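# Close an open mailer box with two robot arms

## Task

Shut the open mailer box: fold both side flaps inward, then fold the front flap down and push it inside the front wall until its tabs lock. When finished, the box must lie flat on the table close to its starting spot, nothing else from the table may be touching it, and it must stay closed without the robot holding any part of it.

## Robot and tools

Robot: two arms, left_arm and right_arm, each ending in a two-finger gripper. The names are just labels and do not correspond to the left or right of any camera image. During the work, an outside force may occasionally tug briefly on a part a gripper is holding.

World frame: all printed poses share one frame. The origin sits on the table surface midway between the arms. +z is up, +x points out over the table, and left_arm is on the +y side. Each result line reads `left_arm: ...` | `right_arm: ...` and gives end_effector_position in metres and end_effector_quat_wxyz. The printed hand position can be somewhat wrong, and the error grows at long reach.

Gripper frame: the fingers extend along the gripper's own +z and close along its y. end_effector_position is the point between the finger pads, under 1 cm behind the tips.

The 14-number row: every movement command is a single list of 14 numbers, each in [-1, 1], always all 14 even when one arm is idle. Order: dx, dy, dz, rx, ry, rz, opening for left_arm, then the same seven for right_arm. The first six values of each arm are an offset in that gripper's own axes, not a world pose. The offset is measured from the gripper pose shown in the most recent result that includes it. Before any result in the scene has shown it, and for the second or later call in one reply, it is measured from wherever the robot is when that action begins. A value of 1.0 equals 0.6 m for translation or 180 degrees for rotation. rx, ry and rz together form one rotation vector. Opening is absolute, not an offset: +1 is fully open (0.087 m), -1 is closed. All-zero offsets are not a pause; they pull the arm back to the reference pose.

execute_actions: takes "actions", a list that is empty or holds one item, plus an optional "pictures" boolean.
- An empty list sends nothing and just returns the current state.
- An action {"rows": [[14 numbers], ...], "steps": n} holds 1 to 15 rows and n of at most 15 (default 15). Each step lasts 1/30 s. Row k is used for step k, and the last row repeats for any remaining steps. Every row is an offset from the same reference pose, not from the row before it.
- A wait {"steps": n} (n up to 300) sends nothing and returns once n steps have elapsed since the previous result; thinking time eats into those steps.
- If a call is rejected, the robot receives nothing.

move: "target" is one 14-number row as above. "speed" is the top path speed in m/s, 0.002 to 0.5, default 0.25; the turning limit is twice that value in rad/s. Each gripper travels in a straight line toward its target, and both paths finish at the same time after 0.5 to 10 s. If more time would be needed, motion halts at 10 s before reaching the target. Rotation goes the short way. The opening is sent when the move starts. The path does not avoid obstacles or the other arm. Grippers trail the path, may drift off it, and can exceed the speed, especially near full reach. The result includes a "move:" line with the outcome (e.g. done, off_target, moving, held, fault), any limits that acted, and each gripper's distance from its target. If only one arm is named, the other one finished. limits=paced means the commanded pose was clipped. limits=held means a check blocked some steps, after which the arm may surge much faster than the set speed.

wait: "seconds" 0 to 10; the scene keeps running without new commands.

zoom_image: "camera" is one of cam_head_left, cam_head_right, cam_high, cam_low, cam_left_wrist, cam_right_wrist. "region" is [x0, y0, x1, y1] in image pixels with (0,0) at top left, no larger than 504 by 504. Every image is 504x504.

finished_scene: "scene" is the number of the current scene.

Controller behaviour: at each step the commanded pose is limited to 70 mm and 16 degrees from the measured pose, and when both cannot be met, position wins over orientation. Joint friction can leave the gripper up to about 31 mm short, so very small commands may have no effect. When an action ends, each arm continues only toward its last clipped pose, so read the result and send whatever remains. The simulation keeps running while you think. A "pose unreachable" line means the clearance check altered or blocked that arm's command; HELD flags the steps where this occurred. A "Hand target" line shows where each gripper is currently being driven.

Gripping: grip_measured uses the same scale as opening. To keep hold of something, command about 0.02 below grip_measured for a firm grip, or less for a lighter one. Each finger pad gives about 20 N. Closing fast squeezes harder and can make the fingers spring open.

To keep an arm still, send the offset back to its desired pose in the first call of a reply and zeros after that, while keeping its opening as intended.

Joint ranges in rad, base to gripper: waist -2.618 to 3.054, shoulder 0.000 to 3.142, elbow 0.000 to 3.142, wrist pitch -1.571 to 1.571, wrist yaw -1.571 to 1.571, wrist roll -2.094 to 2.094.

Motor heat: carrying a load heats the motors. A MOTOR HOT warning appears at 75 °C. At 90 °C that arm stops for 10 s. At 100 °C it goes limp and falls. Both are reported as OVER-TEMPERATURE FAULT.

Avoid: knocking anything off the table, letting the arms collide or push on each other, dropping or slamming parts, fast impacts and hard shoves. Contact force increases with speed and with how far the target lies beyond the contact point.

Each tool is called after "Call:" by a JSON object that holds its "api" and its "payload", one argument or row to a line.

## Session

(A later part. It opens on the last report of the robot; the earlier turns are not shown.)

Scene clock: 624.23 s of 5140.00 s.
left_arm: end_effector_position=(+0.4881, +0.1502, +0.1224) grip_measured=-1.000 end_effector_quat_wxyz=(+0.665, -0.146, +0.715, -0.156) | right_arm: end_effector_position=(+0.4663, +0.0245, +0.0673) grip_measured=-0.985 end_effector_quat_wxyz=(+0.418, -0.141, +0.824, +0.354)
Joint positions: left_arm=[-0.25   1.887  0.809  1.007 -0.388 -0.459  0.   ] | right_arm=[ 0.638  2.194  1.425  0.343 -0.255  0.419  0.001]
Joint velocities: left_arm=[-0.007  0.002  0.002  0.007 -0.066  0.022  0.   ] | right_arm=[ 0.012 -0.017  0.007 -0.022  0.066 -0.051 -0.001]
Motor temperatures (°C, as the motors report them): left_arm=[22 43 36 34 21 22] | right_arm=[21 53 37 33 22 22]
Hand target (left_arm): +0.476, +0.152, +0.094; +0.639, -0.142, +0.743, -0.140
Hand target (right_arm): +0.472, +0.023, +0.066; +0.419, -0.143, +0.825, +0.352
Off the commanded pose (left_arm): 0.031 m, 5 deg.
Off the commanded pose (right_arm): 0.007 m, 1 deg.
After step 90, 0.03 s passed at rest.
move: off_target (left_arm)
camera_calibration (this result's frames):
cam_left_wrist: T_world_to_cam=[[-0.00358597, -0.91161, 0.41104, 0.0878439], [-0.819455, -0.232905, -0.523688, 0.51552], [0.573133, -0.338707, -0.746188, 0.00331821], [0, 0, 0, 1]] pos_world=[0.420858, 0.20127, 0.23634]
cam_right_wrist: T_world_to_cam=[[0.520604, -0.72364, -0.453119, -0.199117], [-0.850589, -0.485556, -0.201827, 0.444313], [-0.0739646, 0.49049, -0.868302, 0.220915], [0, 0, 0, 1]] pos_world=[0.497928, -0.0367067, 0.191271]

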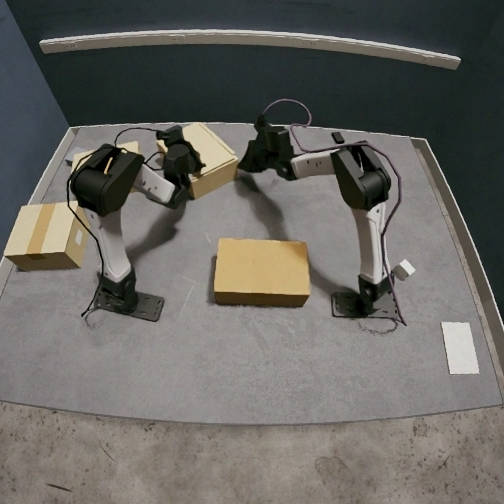

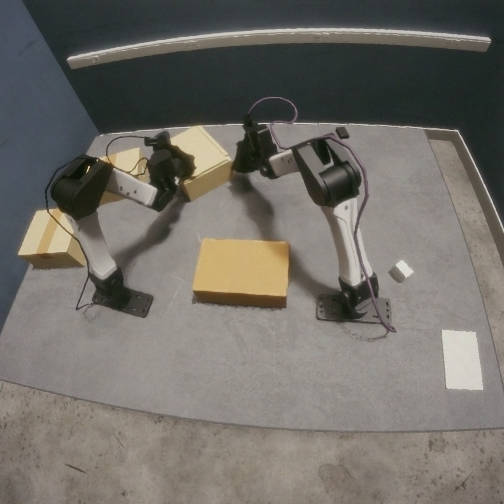

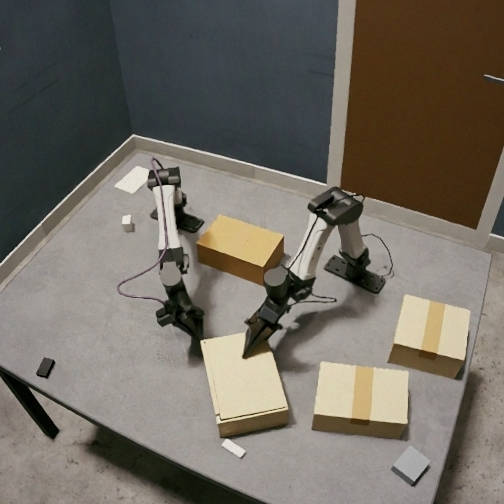

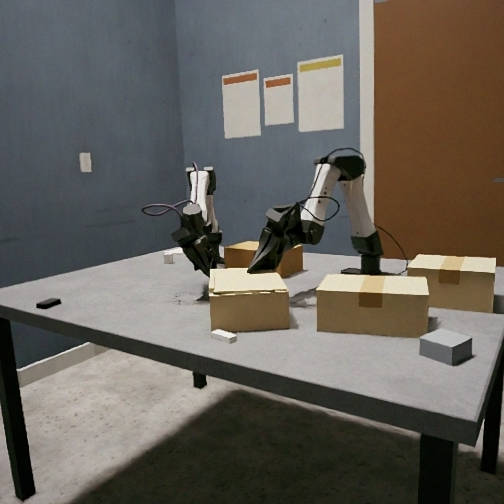

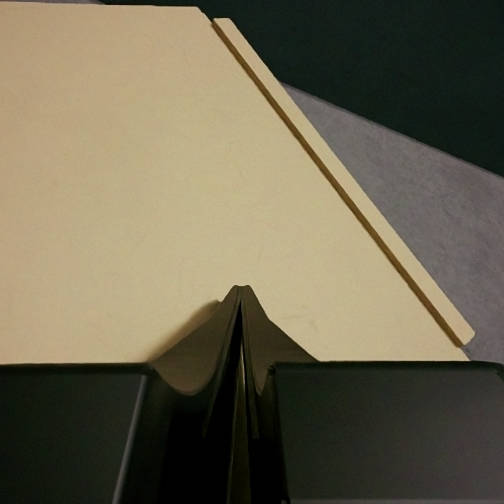

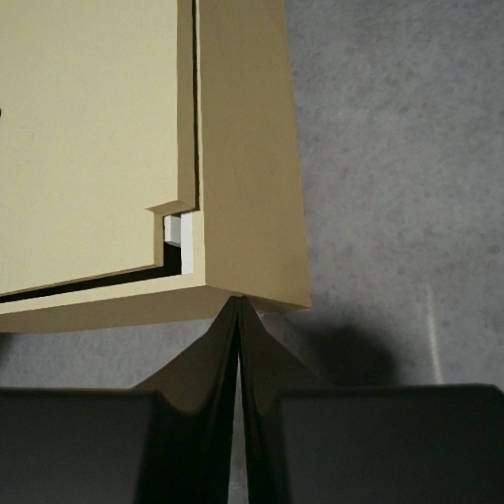

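Call:
{"api": "move", "payload": {
  "target": [0.05,0.02,0,0,0,0,-1, -0.1,-0.1,-0.3,0,0,0,-1],
  "speed": 0.12
}}

Call:
{"api": "move", "payload": {
  "target": [0.216,-0.313,-0.22,0,0,0,-1, 0,0,0,0,0,0,-1],
  "speed": 0.04
}}

Scene clock: 629.47 s of 5140.00 s.
left_arm: end_effector_position=(+0.4957, +0.1477, +0.1315) grip_measured=-1.000 end_effector_quat_wxyz=(+0.697, -0.154, +0.678, -0.177) | right_arm: end_effector_position=(+0.4329, -0.1447, +0.1579) grip_measured=-0.985 end_effector_quat_wxyz=(+0.424, -0.137, +0.821, +0.356)
Joint positions: left_arm=[-0.25   1.954  0.809  1.182 -0.393 -0.459  0.   ] | right_arm=[ 0.292  1.693  1.119  0.098 -0.563  0.265  0.001]
Joint velocities: left_arm=[-0.007 -0.012  0.007 -0.022 -0.007  0.066  0.   ] | right_arm=[ 0.017 -0.012 -0.007 -0.022 -0.066  0.022 -0.   ]
Motor temperatures (°C, as the motors report them): left_arm=[22 43 36 34 21 22] | right_arm=[21 53 37 33 22 22]
Hand target (left_arm): +0.485, +0.149, +0.091; +0.666, -0.146, +0.715, -0.156
Hand target (right_arm): +0.426, -0.147, +0.156; +0.418, -0.140, +0.824, +0.356
Off the commanded pose (left_arm): 0.042 m, 6 deg.
Off the commanded pose (right_arm): 0.006 m, 1 deg.
move: off_target (left_arm)
camera_calibration (this result's frames):
cam_left_wrist: T_world_to_cam=[[-0.0418952, -0.892888, 0.448325, 0.0931434], [-0.763265, -0.260952, -0.591042, 0.511073], [0.644726, -0.366952, -0.670578, -0.0363434], [0, 0, 0, 1]] pos_world=[0.417418, 0.203196, 0.235936]
cam_right_wrist: T_world_to_cam=[[0.518785, -0.723247, -0.455825, -0.261812], [-0.852599, -0.476836, -0.213779, 0.356155], [-0.062739, 0.499541, -0.864015, 0.375895], [0, 0, 0, 1]] pos_world=[0.463065, -0.207302, 0.281576]

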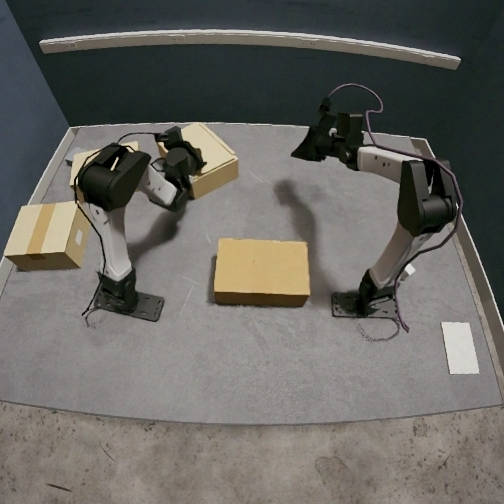

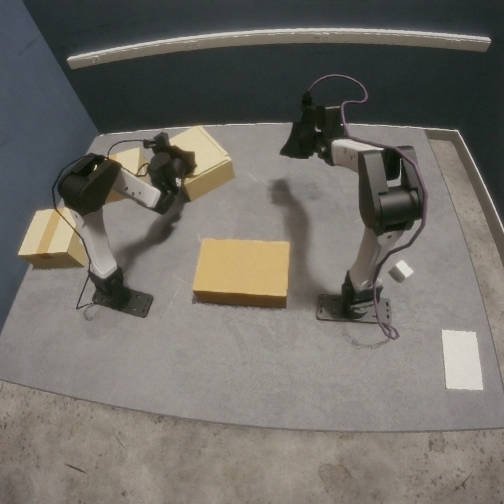

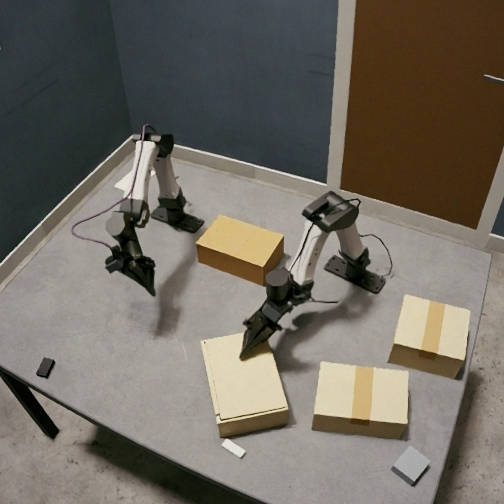

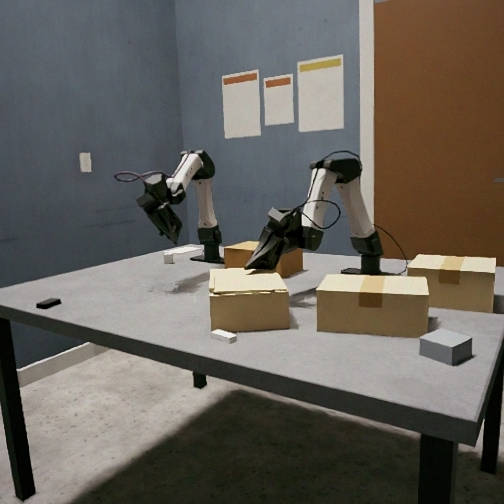

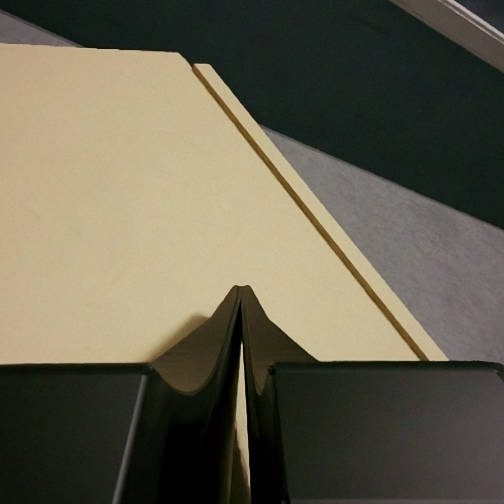

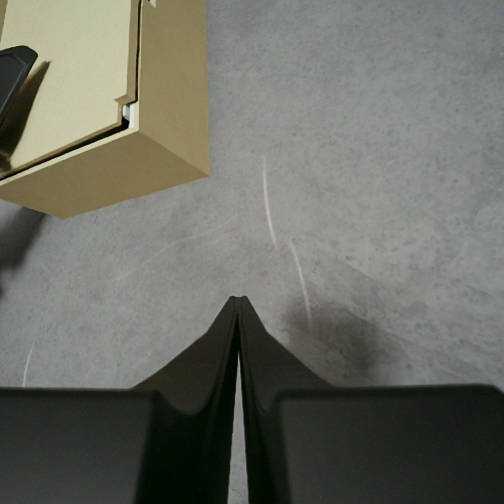

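Scene clock: 636.33 s of 5140.00 s.
left_arm: end_effector_position=(+0.3603, -0.0752, +0.1106) grip_measured=-1.000 end_effector_quat_wxyz=(+0.694, -0.169, +0.673, -0.194) | right_arm: end_effector_position=(+0.4329, -0.1447, +0.1579) grip_measured=-0.985 end_effector_quat_wxyz=(+0.424, -0.137, +0.821, +0.356)
Joint positions: left_arm=[-0.935  2.186  1.062  1.204 -1.076 -0.449  0.   ] | right_arm=[ 0.292  1.693  1.119  0.098 -0.563  0.265  0.001]
Joint velocities: left_arm=[-0.017  0.022  0.012  0.007  0.022 -0.022  0.   ] | right_arm=[ 0.007  0.012  0.002 -0.007 -0.066  0.007  0.   ]
Motor temperatures (°C, as the motors report them): left_arm=[22 42 36 34 21 22] | right_arm=[21 52 38 33 22 22]
Hand target (left_arm): +0.359, -0.078, +0.101; +0.692, -0.160, +0.681, -0.181
Hand target (right_arm): +0.433, -0.145, +0.158; +0.424, -0.137, +0.821, +0.356
Off the commanded pose (left_arm): 0.013 m, 3 deg.
Off the commanded pose (right_arm): 0.000 m, 0 deg.
move: off_target (left_arm)
camera_calibration (this result's frames):
cam_left_wrist: T_world_to_cam=[[-0.0458079, -0.871069, 0.489021, -0.103608], [-0.762289, -0.285902, -0.580668, 0.33384], [0.645614, -0.399374, -0.65091, -0.0497024], [0, 0, 0, 1]] pos_world=[0.281825, -0.0146543, 0.212165]
cam_right_wrist: T_world_to_cam=[[0.518785, -0.723247, -0.455825, -0.261812], [-0.852599, -0.476836, -0.213779, 0.356155], [-0.062739, 0.499541, -0.864015, 0.375895], [0, 0, 0, 1]] pos_world=[0.463065, -0.207302, 0.281576]

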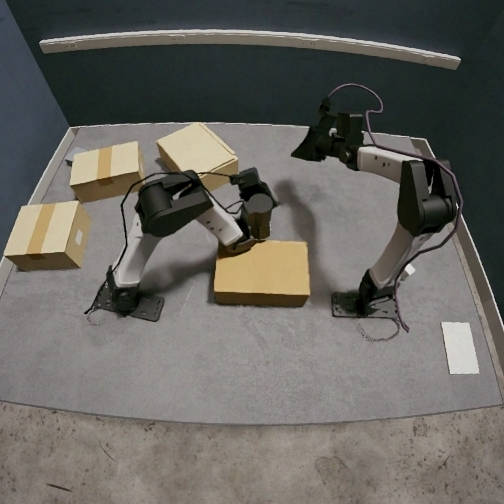

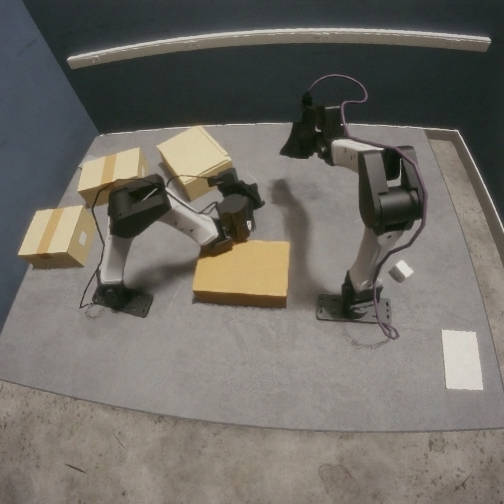

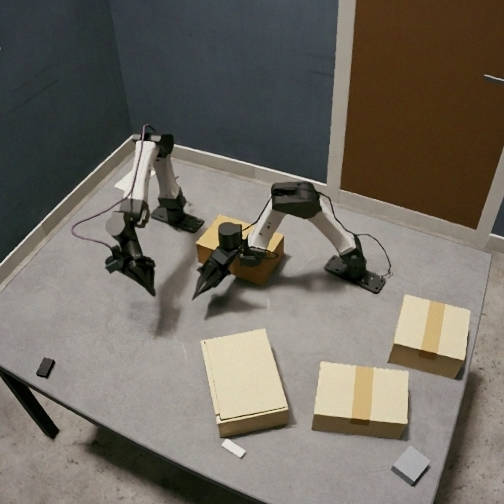

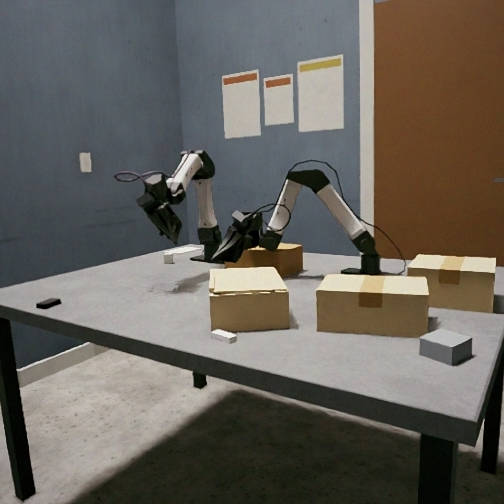

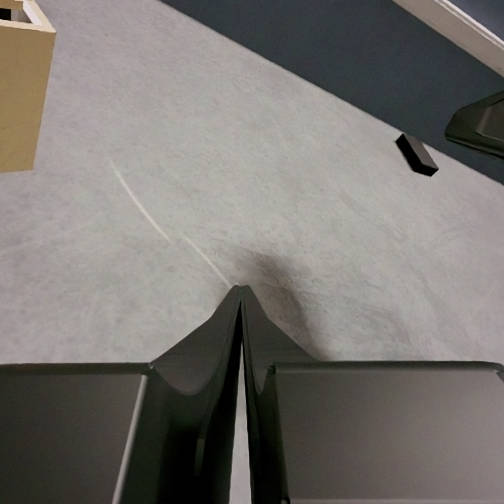

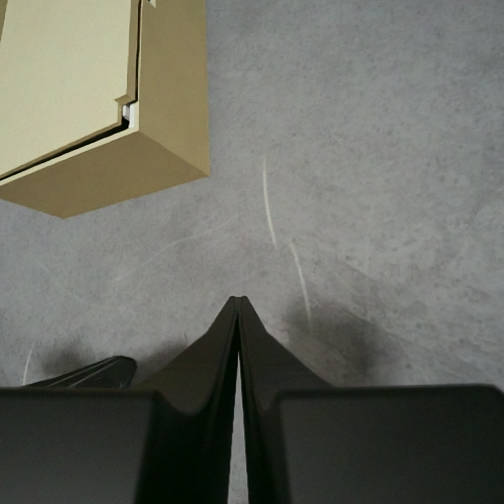

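Call:
{"api": "move", "payload": {
  "target": [-0.29,0.31,0.19,0,0.25,0,-1, 0,0,0,0,0,0,-1],
  "speed": 0.1
}}

Scene clock: 644.17 s of 5140.00 s.
left_arm: end_effector_position=(+0.4777, +0.1716, +0.1846) grip_measured=-1.000 end_effector_quat_wxyz=(+0.407, -0.073, +0.877, -0.245) | right_arm: end_effector_position=(+0.4329, -0.1447, +0.1579) grip_measured=-0.985 end_effector_quat_wxyz=(+0.424, -0.137, +0.821, +0.356)
Joint positions: left_arm=[ 0.002  1.743  1.413 -0.27   0.244 -0.462  0.   ] | right_arm=[ 0.292  1.693  1.119  0.098 -0.563  0.265  0.001]
Joint velocities: left_arm=[ 0.002 -0.022 -0.007  0.007 -0.037  0.037  0.   ] | right_arm=[-0.027  0.007 -0.007 -0.022 -0.037  0.007  0.001]
Motor temperatures (°C, as the motors report them): left_arm=[22 43 36 33 21 22] | right_arm=[21 51 38 33 22 22]
Hand target (left_arm): +0.477, +0.173, +0.176; +0.392, -0.075, +0.884, -0.242
Hand target (right_arm): +0.433, -0.145, +0.158; +0.424, -0.137, +0.821, +0.356
Off the commanded pose (left_arm): 0.011 m, 3 deg.
Off the commanded pose (right_arm): 0.000 m, 0 deg.
After step 90, 0.27 s passed at rest.
move: off_target (left_arm)
camera_calibration (this result's frames):
cam_left_wrist: T_world_to_cam=[[-0.0792281, -0.869684, 0.487209, 0.0966274], [-0.996153, 0.0874299, -0.0059254, 0.478414], [-0.0374434, -0.485804, -0.873265, 0.403378], [0, 0, 0, 1]] pos_world=[0.499333, 0.23817, 0.308013]
cam_right_wrist: T_world_to_cam=[[0.518785, -0.723247, -0.455825, -0.261812], [-0.852599, -0.476836, -0.213779, 0.356155], [-0.062739, 0.499541, -0.864015, 0.375895], [0, 0, 0, 1]] pos_world=[0.463065, -0.207302, 0.281576]

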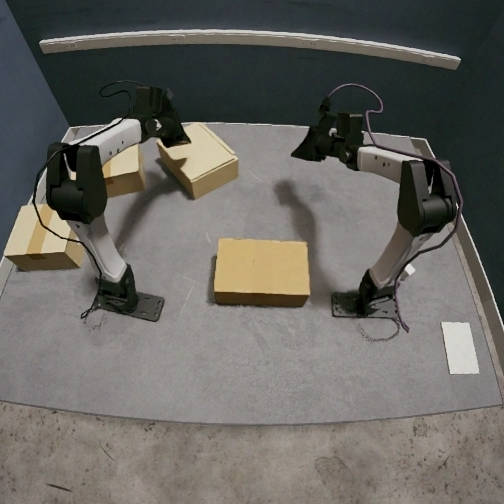

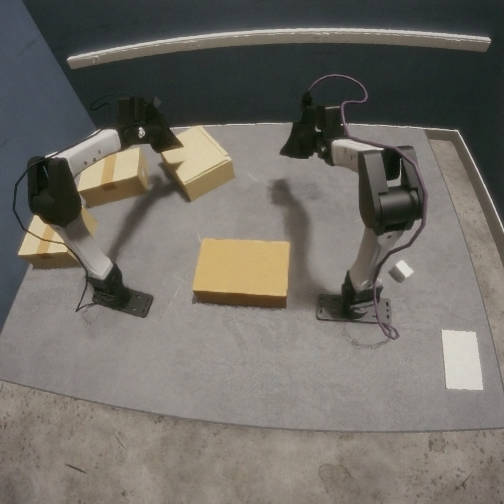

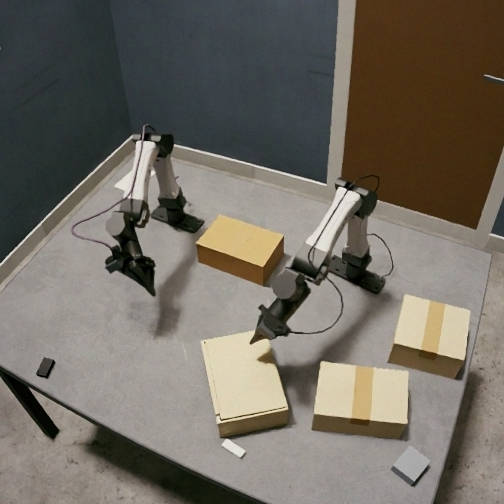

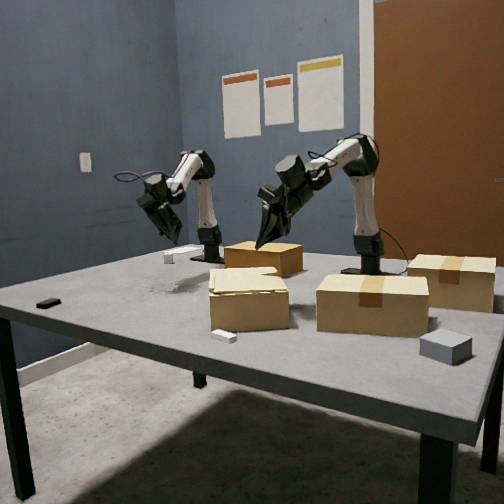

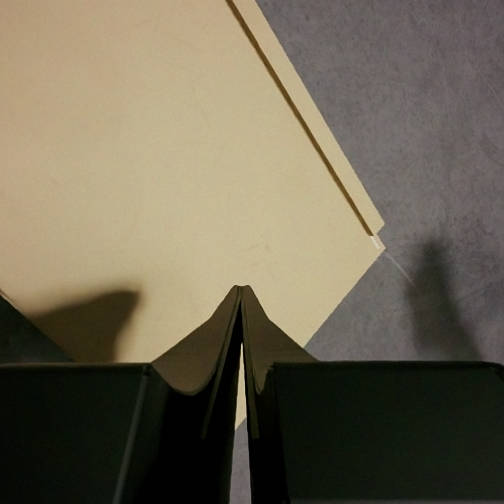

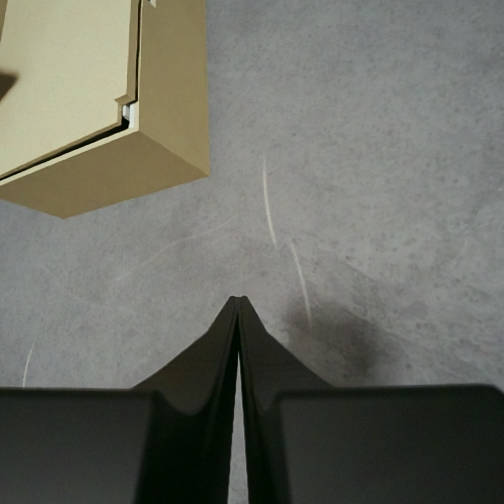

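Call:
{"api": "move", "payload": {
  "target": [0.092,0.093,0.138,0,0,0,-1, 0,0,0,0,0,0,-1],
  "speed": 0.05
}}

Call:
{"api": "execute_actions", "payload": {
  "actions": [
    {"rows":[[0.09,-0.033,0.025,0,0,0,-1,0,0,0,0,0,0,-1]],"steps":15}
  ],
  "pictures": false
}}

Call:
{"api": "execute_actions", "payload": {
  "actions": [
    {"rows":[[0.09,-0.033,0.025,0,0,0,-1,0,0,0,0,0,0,-1]],"steps":15}
  ],
  "pictures": false
}}

Call:
{"api": "execute_actions", "payload": {
  "actions": [
    {"rows":[[0.09,-0.033,0.025,0,0,0,-1,0,0,0,0,0,0,-1]],"steps":15}
  ]
}}

Scene clock: 651.83 s of 5140.00 s.
left_arm: end_effector_position=(+0.5190, +0.1616, +0.1196) grip_measured=-1.000 end_effector_quat_wxyz=(+0.453, -0.058, +0.849, -0.265) | right_arm: end_effector_position=(+0.4329, -0.1447, +0.1579) grip_measured=-0.985 end_effector_quat_wxyz=(+0.424, -0.137, +0.821, +0.356)
Joint positions: left_arm=[ 0.002  1.917  1.277  0.155  0.263 -0.461  0.   ] | right_arm=[ 0.292  1.693  1.119  0.098 -0.563  0.265  0.001]
Joint velocities: left_arm=[ 0.017 -0.007 -0.022 -0.051  0.007  0.022  0.   ] | right_arm=[-0.012 -0.012  0.002 -0.007 -0.051 -0.022 -0.   ]
Motor temperatures (°C, as the motors report them): left_arm=[22 42 37 33 21 22] | right_arm=[21 51 38 33 22 22]
Hand target (left_arm): +0.505, +0.171, +0.075; +0.407, -0.073, +0.877, -0.246
Hand target (right_arm): +0.433, -0.145, +0.158; +0.424, -0.137, +0.821, +0.356
Off the commanded pose (left_arm): 0.048 m, 7 deg.
Off the commanded pose (right_arm): 0.000 m, 0 deg.
After step 90, 2.03 s passed at rest.
move: off_target (left_arm)
camera_calibration (this result's frames):
cam_left_wrist: T_world_to_cam=[[-0.149173, -0.853967, 0.498485, 0.155291], [-0.987422, 0.101933, -0.120864, 0.52694], [0.0524017, -0.510245, -0.858431, 0.298817], [0, 0, 0, 1]] pos_world=[0.527819, 0.23137, 0.242792]
cam_right_wrist: T_world_to_cam=[[0.518785, -0.723247, -0.455825, -0.261812], [-0.852599, -0.476836, -0.213779, 0.356155], [-0.062739, 0.499541, -0.864015, 0.375895], [0, 0, 0, 1]] pos_world=[0.463065, -0.207302, 0.281576]

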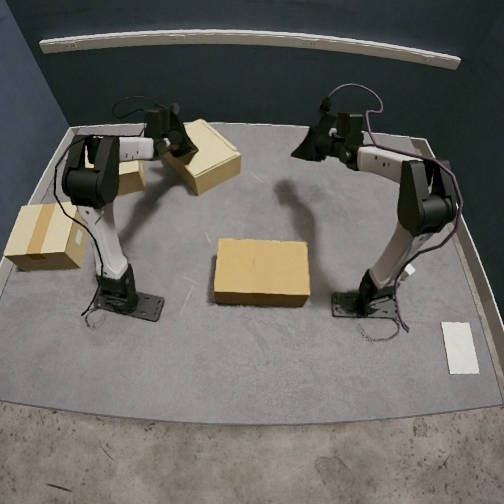

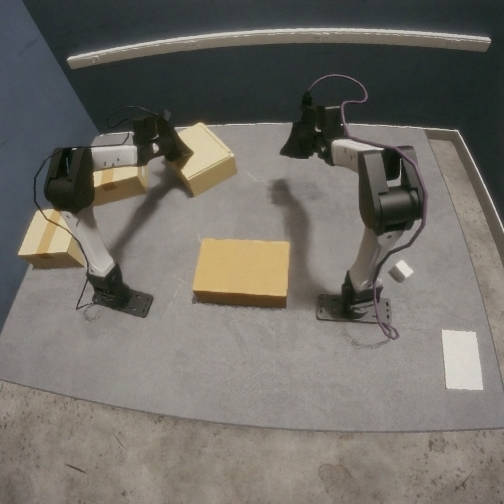

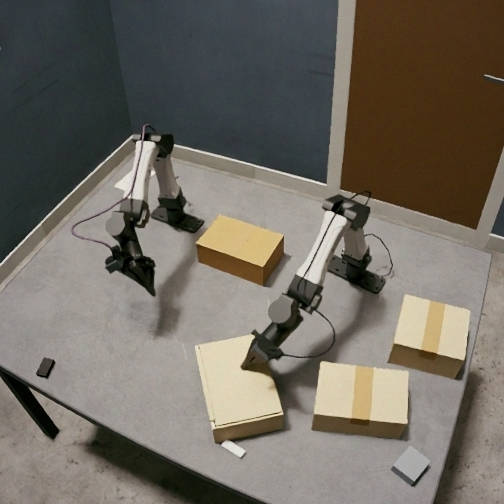

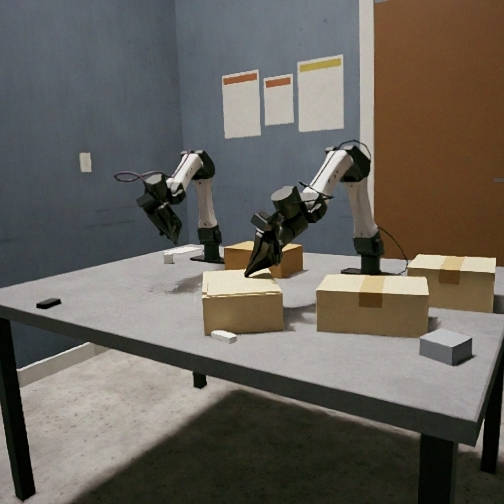

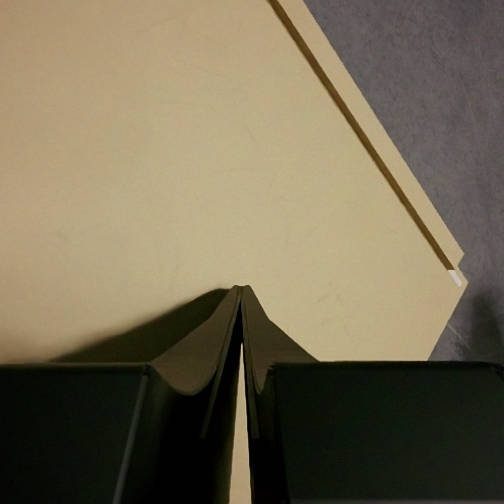

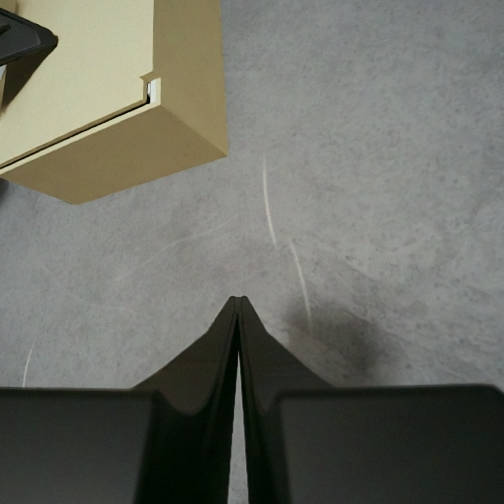

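Scene clock: 652.33 s of 5140.00 s.
left_arm: end_effector_position=(+0.5062, +0.1127, +0.1201) grip_measured=-1.000 end_effector_quat_wxyz=(+0.485, -0.045, +0.825, -0.285) | right_arm: end_effector_position=(+0.4329, -0.1447, +0.1579) grip_measured=-0.985 end_effector_quat_wxyz=(+0.424, -0.137, +0.821, +0.356)
Joint positions: left_arm=[-0.114  1.903  1.173  0.348  0.181 -0.514  0.   ] | right_arm=[ 0.292  1.693  1.119  0.098 -0.563  0.265  0.001]
Joint velocities: left_arm=[-0.022 -0.012 -0.027  0.037 -0.007 -0.051  0.   ] | right_arm=[-0.017 -0.002  0.022 -0.007 -0.007 -0.066 -0.   ]
Motor temperatures (°C, as the motors report them): left_arm=[22 42 37 33 21 22] | right_arm=[21 50 38 33 22 22]
Hand target (left_arm): +0.496, +0.120, +0.084; +0.452, -0.058, +0.849, -0.266
Hand target (right_arm): +0.433, -0.145, +0.158; +0.424, -0.137, +0.821, +0.356
Off the commanded pose (left_arm): 0.039 m, 5 deg.
Off the commanded pose (right_arm): 0.000 m, 0 deg.
Steps of this call (steps 1 to 15: all 15 steps of this action). Readings (end_effector_position):
1: left_arm (+0.5188, +0.1589, +0.1190) | right_arm (+0.4329, -0.1447, +0.1579)
2: left_arm (+0.5173, +0.1540, +0.1183) | right_arm (+0.4329, -0.1447, +0.1579)
4: left_arm (+0.5127, +0.1363, +0.1188) | right_arm (+0.4329, -0.1447, +0.1579)
8: left_arm (+0.5062, +0.1133, +0.1200) | right_arm (+0.4329, -0.1447, +0.1579)
15: the state above

Scene clock: 652.83 s of 5140.00 s.
left_arm: end_effector_position=(+0.4928, +0.0613, +0.1204) grip_measured=-1.000 end_effector_quat_wxyz=(+0.514, -0.034, +0.800, -0.308) | right_arm: end_effector_position=(+0.4329, -0.1447, +0.1579) grip_measured=-0.985 end_effector_quat_wxyz=(+0.424, -0.137, +0.821, +0.356)
Joint positions: left_arm=[-0.237  1.927  1.115  0.524  0.089 -0.557  0.   ] | right_arm=[ 0.292  1.693  1.119  0.098 -0.563  0.265  0.001]
Joint velocities: left_arm=[-0.012  0.017  0.007  0.051 -0.022  0.022  0.   ] | right_arm=[ 0.002  0.002 -0.002  0.022 -0.081 -0.022 -0.001]
Motor temperatures (°C, as the motors report them): left_arm=[22 42 37 33 21 22] | right_arm=[21 50 38 33 22 22]
Hand target (left_arm): +0.485, +0.070, +0.084; +0.485, -0.046, +0.825, -0.286
Hand target (right_arm): +0.433, -0.145, +0.158; +0.424, -0.137, +0.821, +0.356
Off the commanded pose (left_arm): 0.039 m, 5 deg.
Off the commanded pose (right_arm): 0.000 m, 0 deg.
Steps of this call (steps 1 to 15: all 15 steps of this action). Readings (end_effector_position):
1: left_arm (+0.5059, +0.1100, +0.1200) | right_arm (+0.4329, -0.1447, +0.1579)
2: left_arm (+0.5039, +0.1043, +0.1192) | right_arm (+0.4329, -0.1447, +0.1579)
4: left_arm (+0.4978, +0.0850, +0.1197) | right_arm (+0.4329, -0.1447, +0.1579)
8: left_arm (+0.4915, +0.0615, +0.1202) | right_arm (+0.4329, -0.1447, +0.1579)
15: the state above

Scene clock: 653.33 s of 5140.00 s.
left_arm: end_effector_position=(+0.4794, +0.0088, +0.1205) grip_measured=-1.000 end_effector_quat_wxyz=(+0.539, -0.027, +0.773, -0.333) | right_arm: end_effector_position=(+0.4329, -0.1447, +0.1579) grip_measured=-0.985 end_effector_quat_wxyz=(+0.424, -0.137, +0.821, +0.356)
Joint positions: left_arm=[-0.359  1.986  1.102  0.684 -0.007 -0.59   0.   ] | right_arm=[ 0.292  1.693  1.119  0.098 -0.563  0.265  0.001]
Joint velocities: left_arm=[-0.002 -0.002  0.012 -0.007  0.022 -0.051  0.   ] | right_arm=[ 0.002  0.002  0.002  0.007 -0.051 -0.022 -0.   ]
Motor temperatures (°C, as the motors report them): left_arm=[22 42 37 33 21 22] | right_arm=[21 50 38 33 22 22]
Hand target (left_arm): +0.474, +0.018, +0.085; +0.513, -0.035, +0.800, -0.309
Hand target (right_arm): +0.433, -0.145, +0.158; +0.424, -0.137, +0.821, +0.356
Off the commanded pose (left_arm): 0.039 m, 5 deg.
Off the commanded pose (right_arm): 0.000 m, 0 deg.
Steps of this call (steps 1 to 15: all 15 steps of this action). Readings (end_effector_position):
1: left_arm (+0.4931, +0.0582, +0.1206) | right_arm (+0.4329, -0.1447, +0.1579)
2: left_arm (+0.4921, +0.0518, +0.1202) | right_arm (+0.4329, -0.1447, +0.1579)
4: left_arm (+0.4863, +0.0316, +0.1198) | right_arm (+0.4329, -0.1447, +0.1579)
8: left_arm (+0.4780, +0.0089, +0.1203) | right_arm (+0.4329, -0.1447, +0.1579)
15: the state above
camera_calibration (this result's frames):
cam_left_wrist: T_world_to_cam=[[-0.32445, -0.777406, 0.538862, 0.0969438], [-0.921638, 0.131608, -0.365052, 0.501094], [0.212875, -0.615077, -0.759187, 0.135759], [0, 0, 0, 1]] pos_world=[0.464381, 0.092919, 0.233753]
cam_right_wrist: T_world_to_cam=[[0.518785, -0.723247, -0.455825, -0.261812], [-0.852599, -0.476836, -0.213779, 0.356155], [-0.062739, 0.499541, -0.864015, 0.375895], [0, 0, 0, 1]] pos_world=[0.463065, -0.207302, 0.281576]

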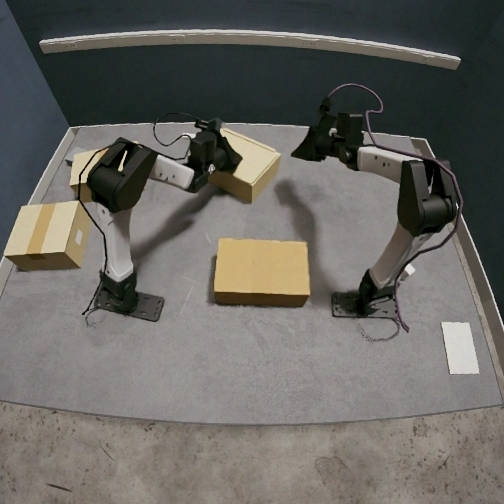

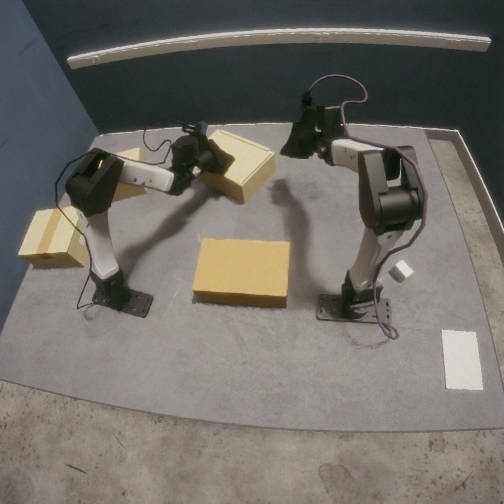

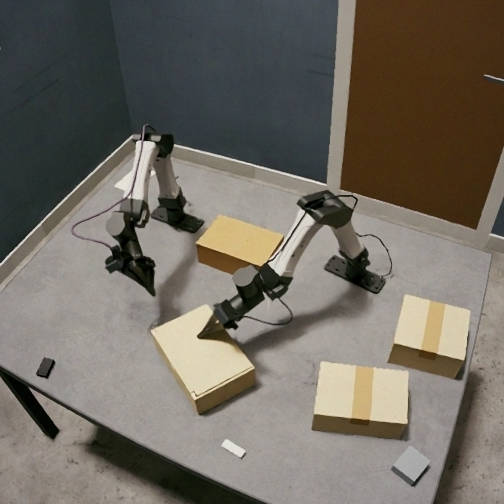

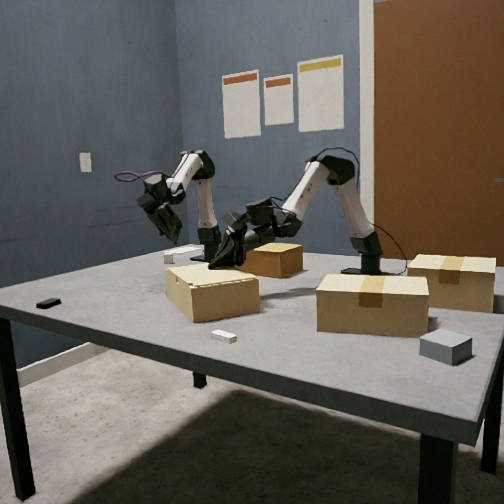

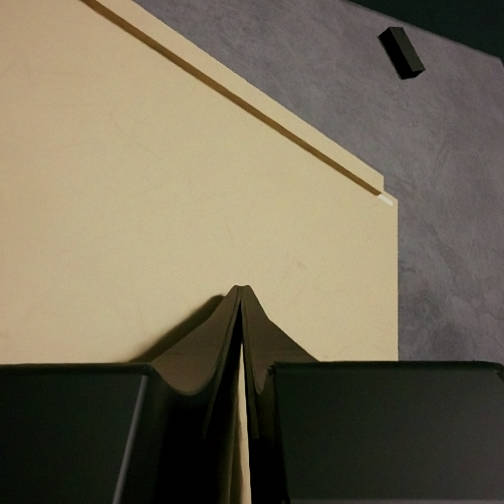

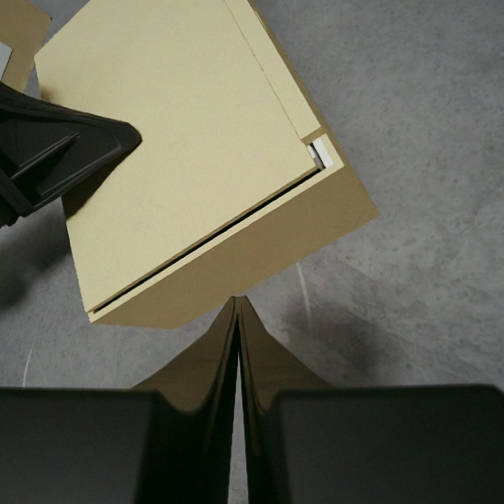

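Call:
{"api": "move", "payload": {
  "target": [0.04,0.027,0.01,0,0,0,-1, 0.09,-0.125,0.093,0,0,0,-1],
  "speed": 0.06
}}

Call:
{"api": "move", "payload": {
  "target": [0.04,0.027,0.01,0,0,0,-1, 0.008,0.083,0.082,0,0,0,-1],
  "speed": 0.03
}}

Scene clock: 658.13 s of 5140.00 s.
left_arm: end_effector_position=(+0.4873, +0.0042, +0.1253) grip_measured=-1.000 end_effector_quat_wxyz=(+0.563, -0.027, +0.749, -0.349) | right_arm: end_effector_position=(+0.4718, -0.1516, +0.0635) grip_measured=-0.985 end_effector_quat_wxyz=(+0.419, -0.134, +0.824, +0.356)
Joint positions: left_arm=[-0.359  2.029  1.102  0.803 -0.008 -0.592  0.   ] | right_arm=[ 0.251  1.994  1.1    0.396 -0.598  0.247  0.001]
Joint velocities: left_arm=[-0.012 -0.007 -0.012 -0.022  0.066 -0.022  0.   ] | right_arm=[ 0.002 -0.012 -0.002 -0.022  0.007 -0.007  0.   ]
Motor temperatures (°C, as the motors report them): left_arm=[22 42 37 34 21 22] | right_arm=[21 50 38 33 22 22]
Hand target (left_arm): +0.479, +0.009, +0.091; +0.539, -0.027, +0.773, -0.333
Hand target (right_arm): +0.473, -0.154, +0.059; +0.424, -0.137, +0.822, +0.356
Off the commanded pose (left_arm): 0.036 m, 4 deg.
Off the commanded pose (right_arm): 0.006 m, 1 deg.
move: off_target (left_arm)
camera_calibration (this result's frames):
cam_left_wrist: T_world_to_cam=[[-0.358717, -0.756235, 0.547202, 0.108918], [-0.896312, 0.115354, -0.428156, 0.506406], [0.260665, -0.644051, -0.719202, 0.106668], [0, 0, 0, 1]] pos_world=[0.465164, 0.0926514, 0.233936]
cam_right_wrist: T_world_to_cam=[[0.510838, -0.724692, -0.462456, -0.326042], [-0.856674, -0.474047, -0.203444, 0.367489], [-0.0717917, 0.5001, -0.862986, 0.304502], [0, 0, 0, 1]] pos_world=[0.503234, -0.214354, 0.186765]

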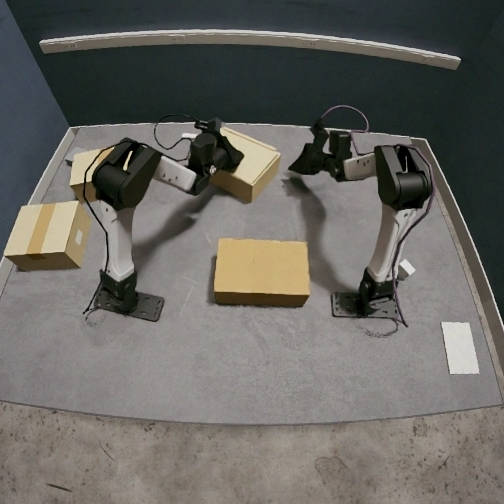

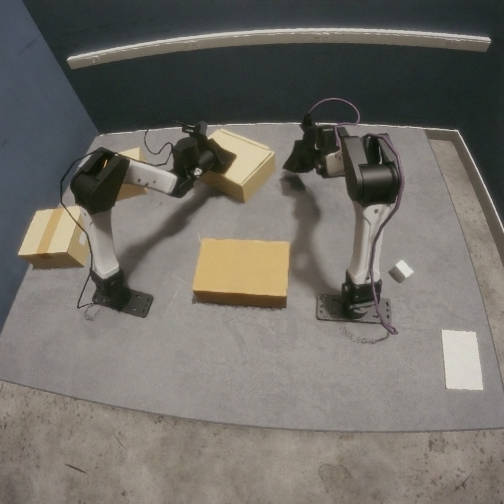

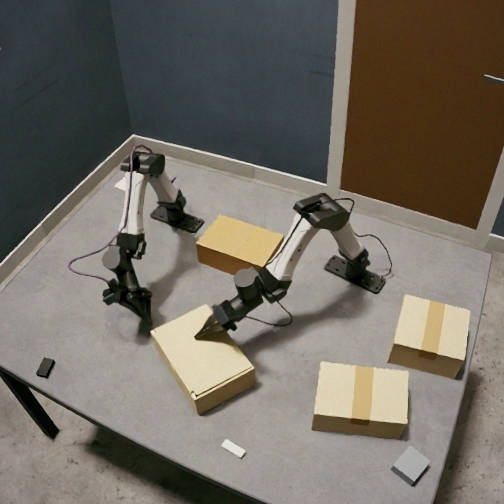

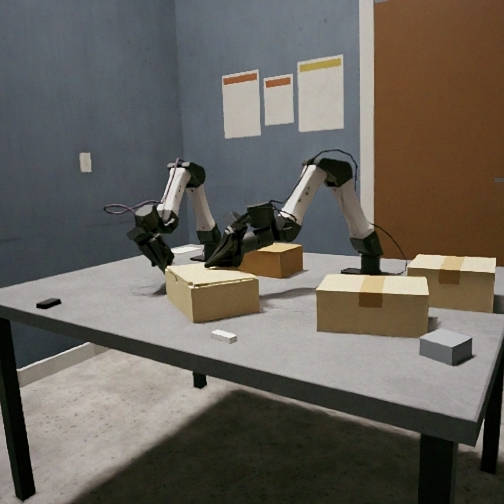

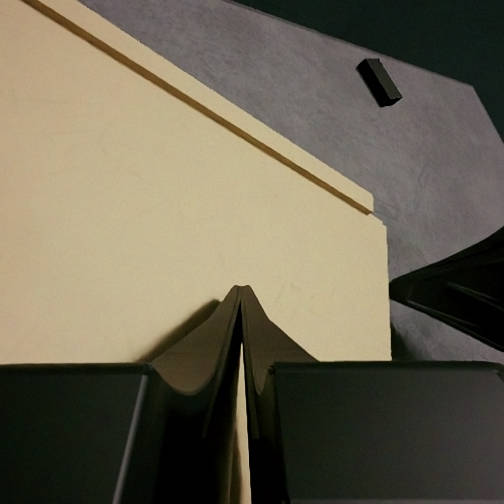

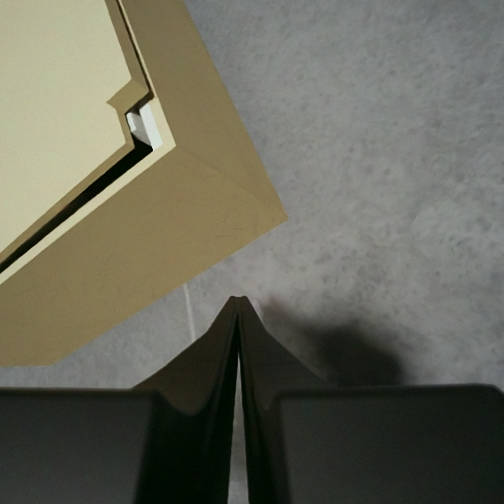

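Scene clock: 660.73 s of 5140.00 s.
left_arm: end_effector_position=(+0.4940, +0.0003, +0.1317) grip_measured=-1.000 end_effector_quat_wxyz=(+0.589, -0.026, +0.721, -0.365) | right_arm: end_effector_position=(+0.4698, -0.0926, +0.0606) grip_measured=-0.985 end_effector_quat_wxyz=(+0.416, -0.131, +0.830, +0.347)
Joint positions: left_arm=[-0.359  2.074  1.102  0.932 -0.008 -0.592  0.   ] | right_arm=[ 0.401  2.04   1.167  0.397 -0.448  0.319  0.001]
Joint velocities: left_arm=[ 0.017  0.007 -0.017  0.007 -0.022  0.037  0.   ] | right_arm=[-0.002 -0.022  0.007  0.066  0.051 -0.007 -0.001]
Motor temperatures (°C, as the motors report them): left_arm=[22 42 37 34 21 22] | right_arm=[21 50 38 33 22 22]
Hand target (left_arm): +0.488, +0.003, +0.096; +0.563, -0.027, +0.749, -0.349
Hand target (right_arm): +0.473, -0.082, +0.064; +0.419, -0.134, +0.825, +0.356
Off the commanded pose (left_arm): 0.036 m, 5 deg.
Off the commanded pose (right_arm): 0.012 m, 1 deg.
move: off_target (left_arm, right_arm)
camera_calibration (this result's frames):
cam_left_wrist: T_world_to_cam=[[-0.398571, -0.733028, 0.55119, 0.124019], [-0.862764, 0.095819, -0.496444, 0.508047], [0.311093, -0.673415, -0.670621, 0.0757069], [0, 0, 0, 1]] pos_world=[0.464203, 0.0932109, 0.234629]
cam_right_wrist: T_world_to_cam=[[0.497707, -0.739117, -0.453865, -0.279323], [-0.864111, -0.467693, -0.185945, 0.396199], [-0.0748343, 0.484736, -0.871453, 0.272877], [0, 0, 0, 1]] pos_world=[0.501801, -0.153426, 0.184696]

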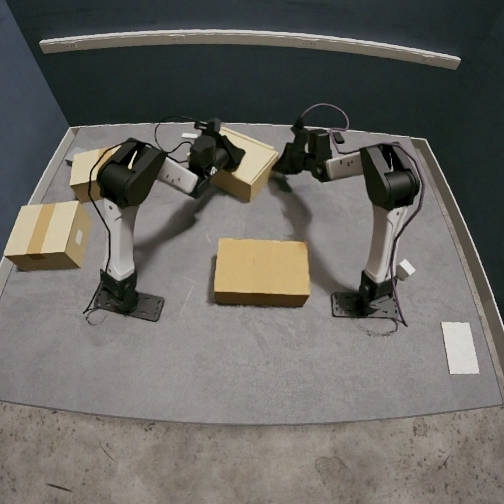

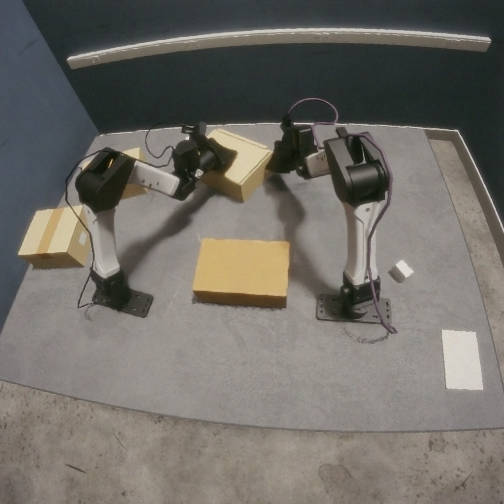

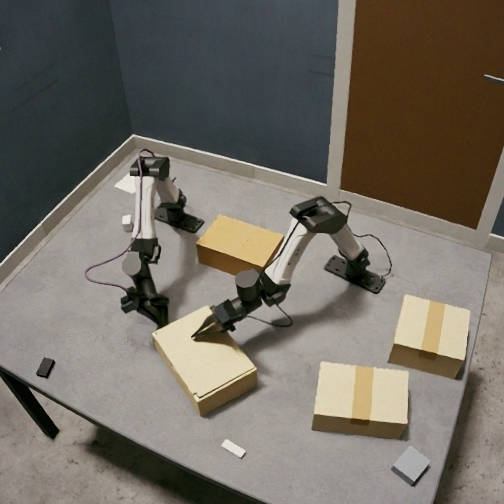

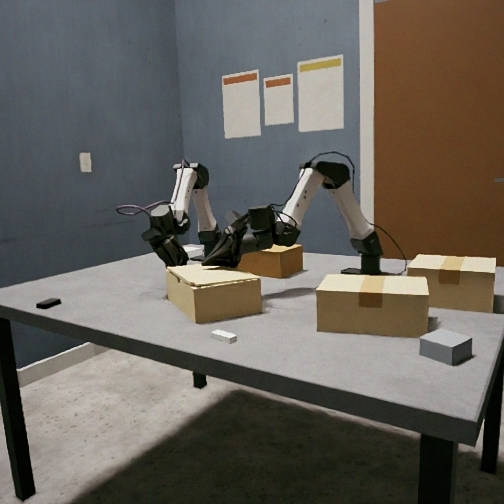

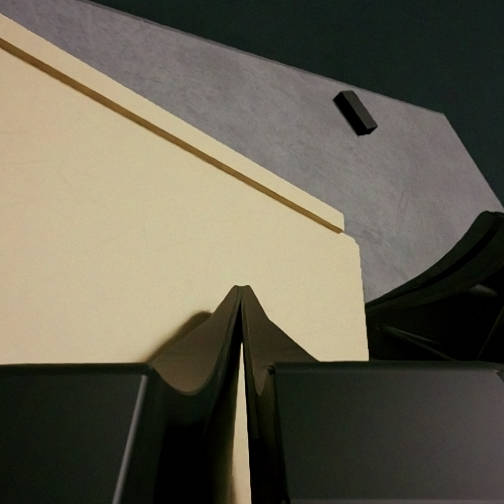

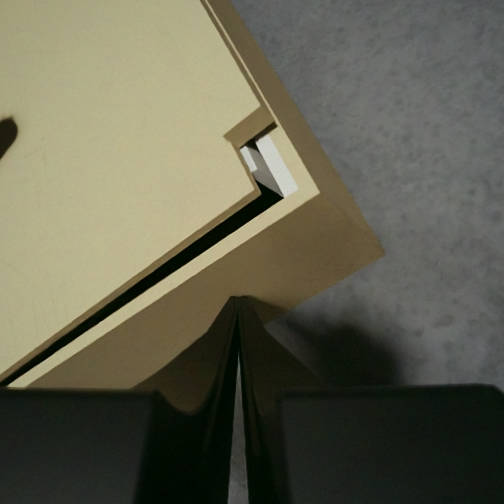

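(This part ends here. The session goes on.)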